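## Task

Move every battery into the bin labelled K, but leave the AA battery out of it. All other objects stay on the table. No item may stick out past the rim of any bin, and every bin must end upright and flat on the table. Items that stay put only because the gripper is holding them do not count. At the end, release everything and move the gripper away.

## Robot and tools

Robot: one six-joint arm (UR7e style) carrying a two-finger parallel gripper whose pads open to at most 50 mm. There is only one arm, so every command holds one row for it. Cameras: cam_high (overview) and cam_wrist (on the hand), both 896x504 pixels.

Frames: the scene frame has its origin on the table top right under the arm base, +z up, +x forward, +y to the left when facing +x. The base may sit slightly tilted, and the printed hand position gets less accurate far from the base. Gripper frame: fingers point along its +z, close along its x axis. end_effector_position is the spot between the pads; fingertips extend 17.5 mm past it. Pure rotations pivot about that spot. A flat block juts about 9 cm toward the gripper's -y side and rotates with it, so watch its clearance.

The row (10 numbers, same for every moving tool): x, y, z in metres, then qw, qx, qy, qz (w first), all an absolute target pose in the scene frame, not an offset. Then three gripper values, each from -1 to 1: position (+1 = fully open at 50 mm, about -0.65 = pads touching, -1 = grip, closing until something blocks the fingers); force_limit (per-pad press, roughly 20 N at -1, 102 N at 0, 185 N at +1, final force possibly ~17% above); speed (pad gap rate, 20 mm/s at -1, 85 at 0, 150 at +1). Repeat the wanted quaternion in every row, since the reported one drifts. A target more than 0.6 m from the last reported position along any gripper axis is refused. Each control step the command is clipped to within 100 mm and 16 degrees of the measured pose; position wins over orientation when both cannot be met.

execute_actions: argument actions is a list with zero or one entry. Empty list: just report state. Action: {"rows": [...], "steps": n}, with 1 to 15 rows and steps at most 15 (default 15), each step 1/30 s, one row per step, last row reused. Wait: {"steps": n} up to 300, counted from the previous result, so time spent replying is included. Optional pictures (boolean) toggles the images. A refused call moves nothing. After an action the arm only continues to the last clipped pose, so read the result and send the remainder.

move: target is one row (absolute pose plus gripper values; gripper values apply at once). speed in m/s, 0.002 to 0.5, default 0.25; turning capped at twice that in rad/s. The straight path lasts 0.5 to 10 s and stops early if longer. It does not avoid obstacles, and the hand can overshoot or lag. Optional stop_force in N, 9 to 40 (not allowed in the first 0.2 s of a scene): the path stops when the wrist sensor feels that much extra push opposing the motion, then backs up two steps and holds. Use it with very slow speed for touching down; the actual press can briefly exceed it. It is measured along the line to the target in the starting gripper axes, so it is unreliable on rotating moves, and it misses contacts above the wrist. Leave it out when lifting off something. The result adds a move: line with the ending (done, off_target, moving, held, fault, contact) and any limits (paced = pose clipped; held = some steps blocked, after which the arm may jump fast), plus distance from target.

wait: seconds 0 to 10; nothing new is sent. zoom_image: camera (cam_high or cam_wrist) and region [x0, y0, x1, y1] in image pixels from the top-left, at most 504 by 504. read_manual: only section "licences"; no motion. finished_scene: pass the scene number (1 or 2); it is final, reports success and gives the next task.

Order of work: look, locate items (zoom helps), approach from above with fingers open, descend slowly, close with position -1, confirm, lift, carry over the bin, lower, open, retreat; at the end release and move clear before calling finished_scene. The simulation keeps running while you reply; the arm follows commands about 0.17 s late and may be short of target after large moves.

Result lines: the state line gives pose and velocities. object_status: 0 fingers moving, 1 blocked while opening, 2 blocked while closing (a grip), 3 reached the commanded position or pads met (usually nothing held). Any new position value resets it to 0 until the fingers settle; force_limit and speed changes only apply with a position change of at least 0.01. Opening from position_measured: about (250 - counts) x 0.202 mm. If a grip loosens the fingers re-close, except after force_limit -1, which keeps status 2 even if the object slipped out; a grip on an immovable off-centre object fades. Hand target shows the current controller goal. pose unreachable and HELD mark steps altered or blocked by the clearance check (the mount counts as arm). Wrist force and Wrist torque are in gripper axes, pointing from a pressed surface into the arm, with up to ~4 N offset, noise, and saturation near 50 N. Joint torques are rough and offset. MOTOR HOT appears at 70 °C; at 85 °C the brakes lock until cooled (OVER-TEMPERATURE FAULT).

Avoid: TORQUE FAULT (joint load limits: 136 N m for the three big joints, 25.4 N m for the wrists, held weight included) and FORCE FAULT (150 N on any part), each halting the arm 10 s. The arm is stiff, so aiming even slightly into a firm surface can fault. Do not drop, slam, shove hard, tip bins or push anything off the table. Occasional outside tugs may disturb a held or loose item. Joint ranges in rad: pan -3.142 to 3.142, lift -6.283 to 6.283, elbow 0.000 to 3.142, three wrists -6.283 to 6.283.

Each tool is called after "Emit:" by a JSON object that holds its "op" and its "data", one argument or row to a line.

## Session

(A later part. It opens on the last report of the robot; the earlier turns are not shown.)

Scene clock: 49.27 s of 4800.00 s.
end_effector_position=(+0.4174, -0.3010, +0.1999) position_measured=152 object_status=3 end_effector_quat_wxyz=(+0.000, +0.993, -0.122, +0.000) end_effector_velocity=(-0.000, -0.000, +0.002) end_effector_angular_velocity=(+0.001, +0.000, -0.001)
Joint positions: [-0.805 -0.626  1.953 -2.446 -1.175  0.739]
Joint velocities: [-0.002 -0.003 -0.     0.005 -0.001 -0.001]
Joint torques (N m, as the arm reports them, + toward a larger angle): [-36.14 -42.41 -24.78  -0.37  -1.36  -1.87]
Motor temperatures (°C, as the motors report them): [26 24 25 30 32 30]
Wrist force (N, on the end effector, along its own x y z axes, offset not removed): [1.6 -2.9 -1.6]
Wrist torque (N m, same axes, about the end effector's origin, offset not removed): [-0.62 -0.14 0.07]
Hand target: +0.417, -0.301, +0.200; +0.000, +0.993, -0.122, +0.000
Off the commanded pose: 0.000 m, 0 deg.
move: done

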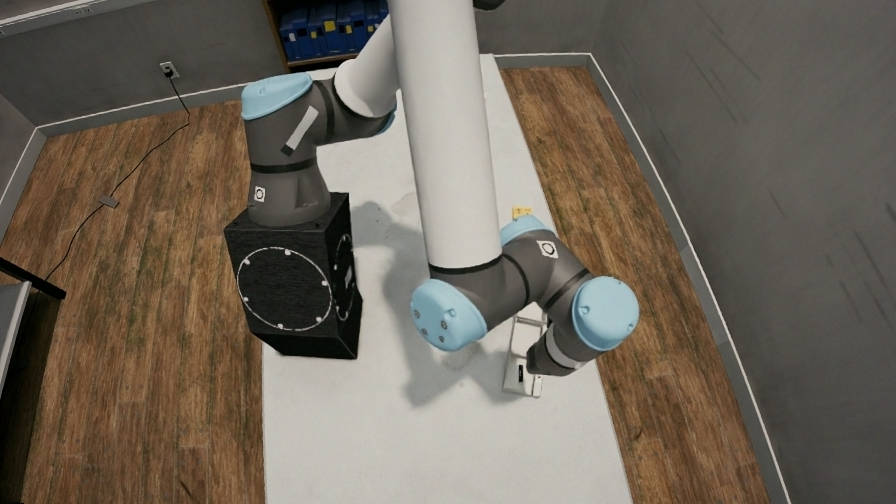

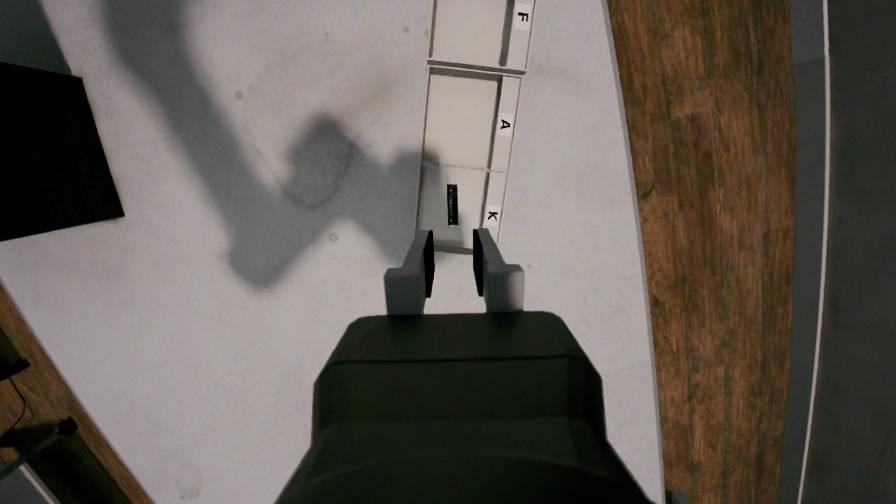

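The white item is unconfirmed; check it.

Emit:
{"op": "move", "data": {
  "target": [0.43,0.25,0.3,0,1,0,0,0,-0.5,0]
}}

Emit:
{"op": "zoom_image", "data": {
  "camera": "cam_wrist",
  "region": [400,0,640,135]
}}

Emit:
{"op": "zoom_image", "data": {
  "camera": "cam_high",
  "region": [440,70,520,130]
}}

Scene clock: 55.77 s of 4800.00 s.
end_effector_position=(+0.4300, +0.2505, +0.2999) position_measured=152 object_status=3 end_effector_quat_wxyz=(-0.001, +1.000, +0.000, -0.000) end_effector_velocity=(+0.001, +0.001, +0.001) end_effector_angular_velocity=(-0.001, -0.000, -0.000)
Joint positions: [-0.068 -1.71   2.258 -2.071 -0.979  1.309]
Joint velocities: [ 0.002 -0.    -0.003  0.001 -0.001  0.003]
Joint torques (N m, as the arm reports them, + toward a larger angle): [  1.19 -19.52 -27.89  -0.18  -1.38   1.47]
Motor temperatures (°C, as the motors report them): [26 24 25 30 32 30]
Wrist force (N, on the end effector, along its own x y z axes, offset not removed): [3.2 -1.0 1.6]
Wrist torque (N m, same axes, about the end effector's origin, offset not removed): [-0.19 -0.55 -0.03]
Hand target: +0.430, +0.251, +0.300; -0.001, +1.000, +0.000, -0.000
Off the commanded pose: 0.000 m, 0 deg.
After step 90, 0.70 s passed at rest.
move: done

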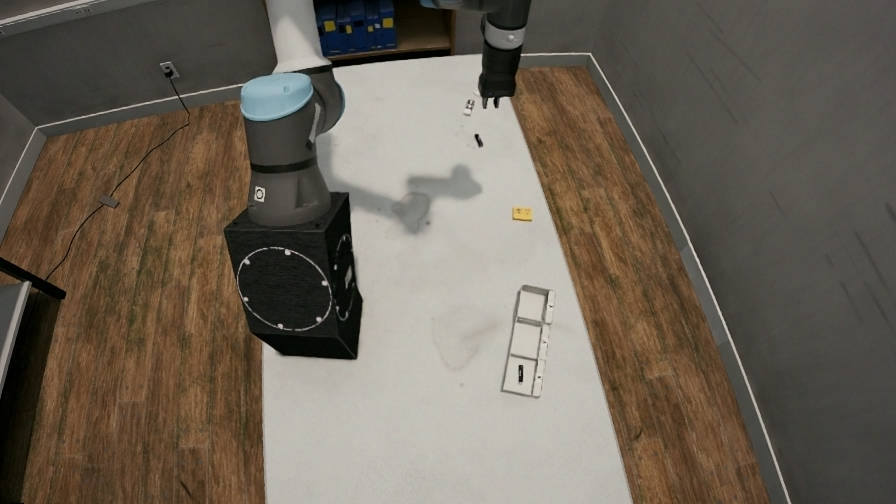

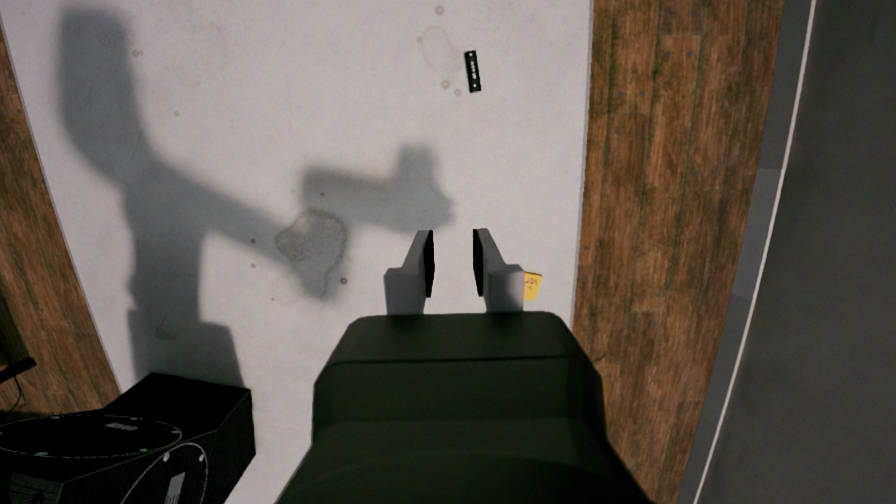

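Region (400, 0, 640, 135) of cam_wrist's 896x504 image, scaled by 2.100, with more detail than that image has; it fills the top 284 rows of this view, and the rest is white.

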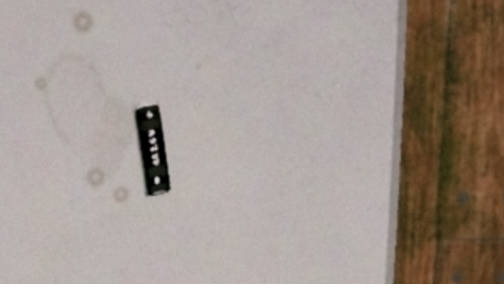

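Region (440, 70, 520, 130) of cam_high's 896x504 image, scaled by 6.300, with more detail than that image has; it fills the top 378 rows of this view, and the rest is white.

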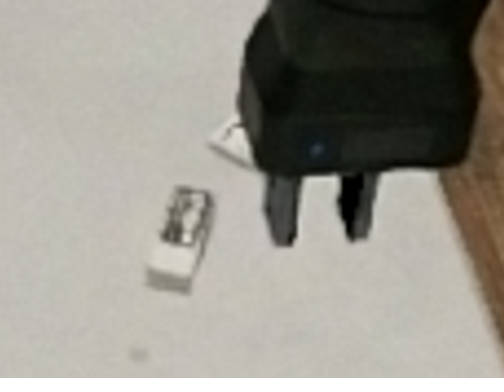

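Flat notepad.

Emit:
{"op": "finished_scene", "data": {
  "scene": 2
}}

The scene is finished: the task was done.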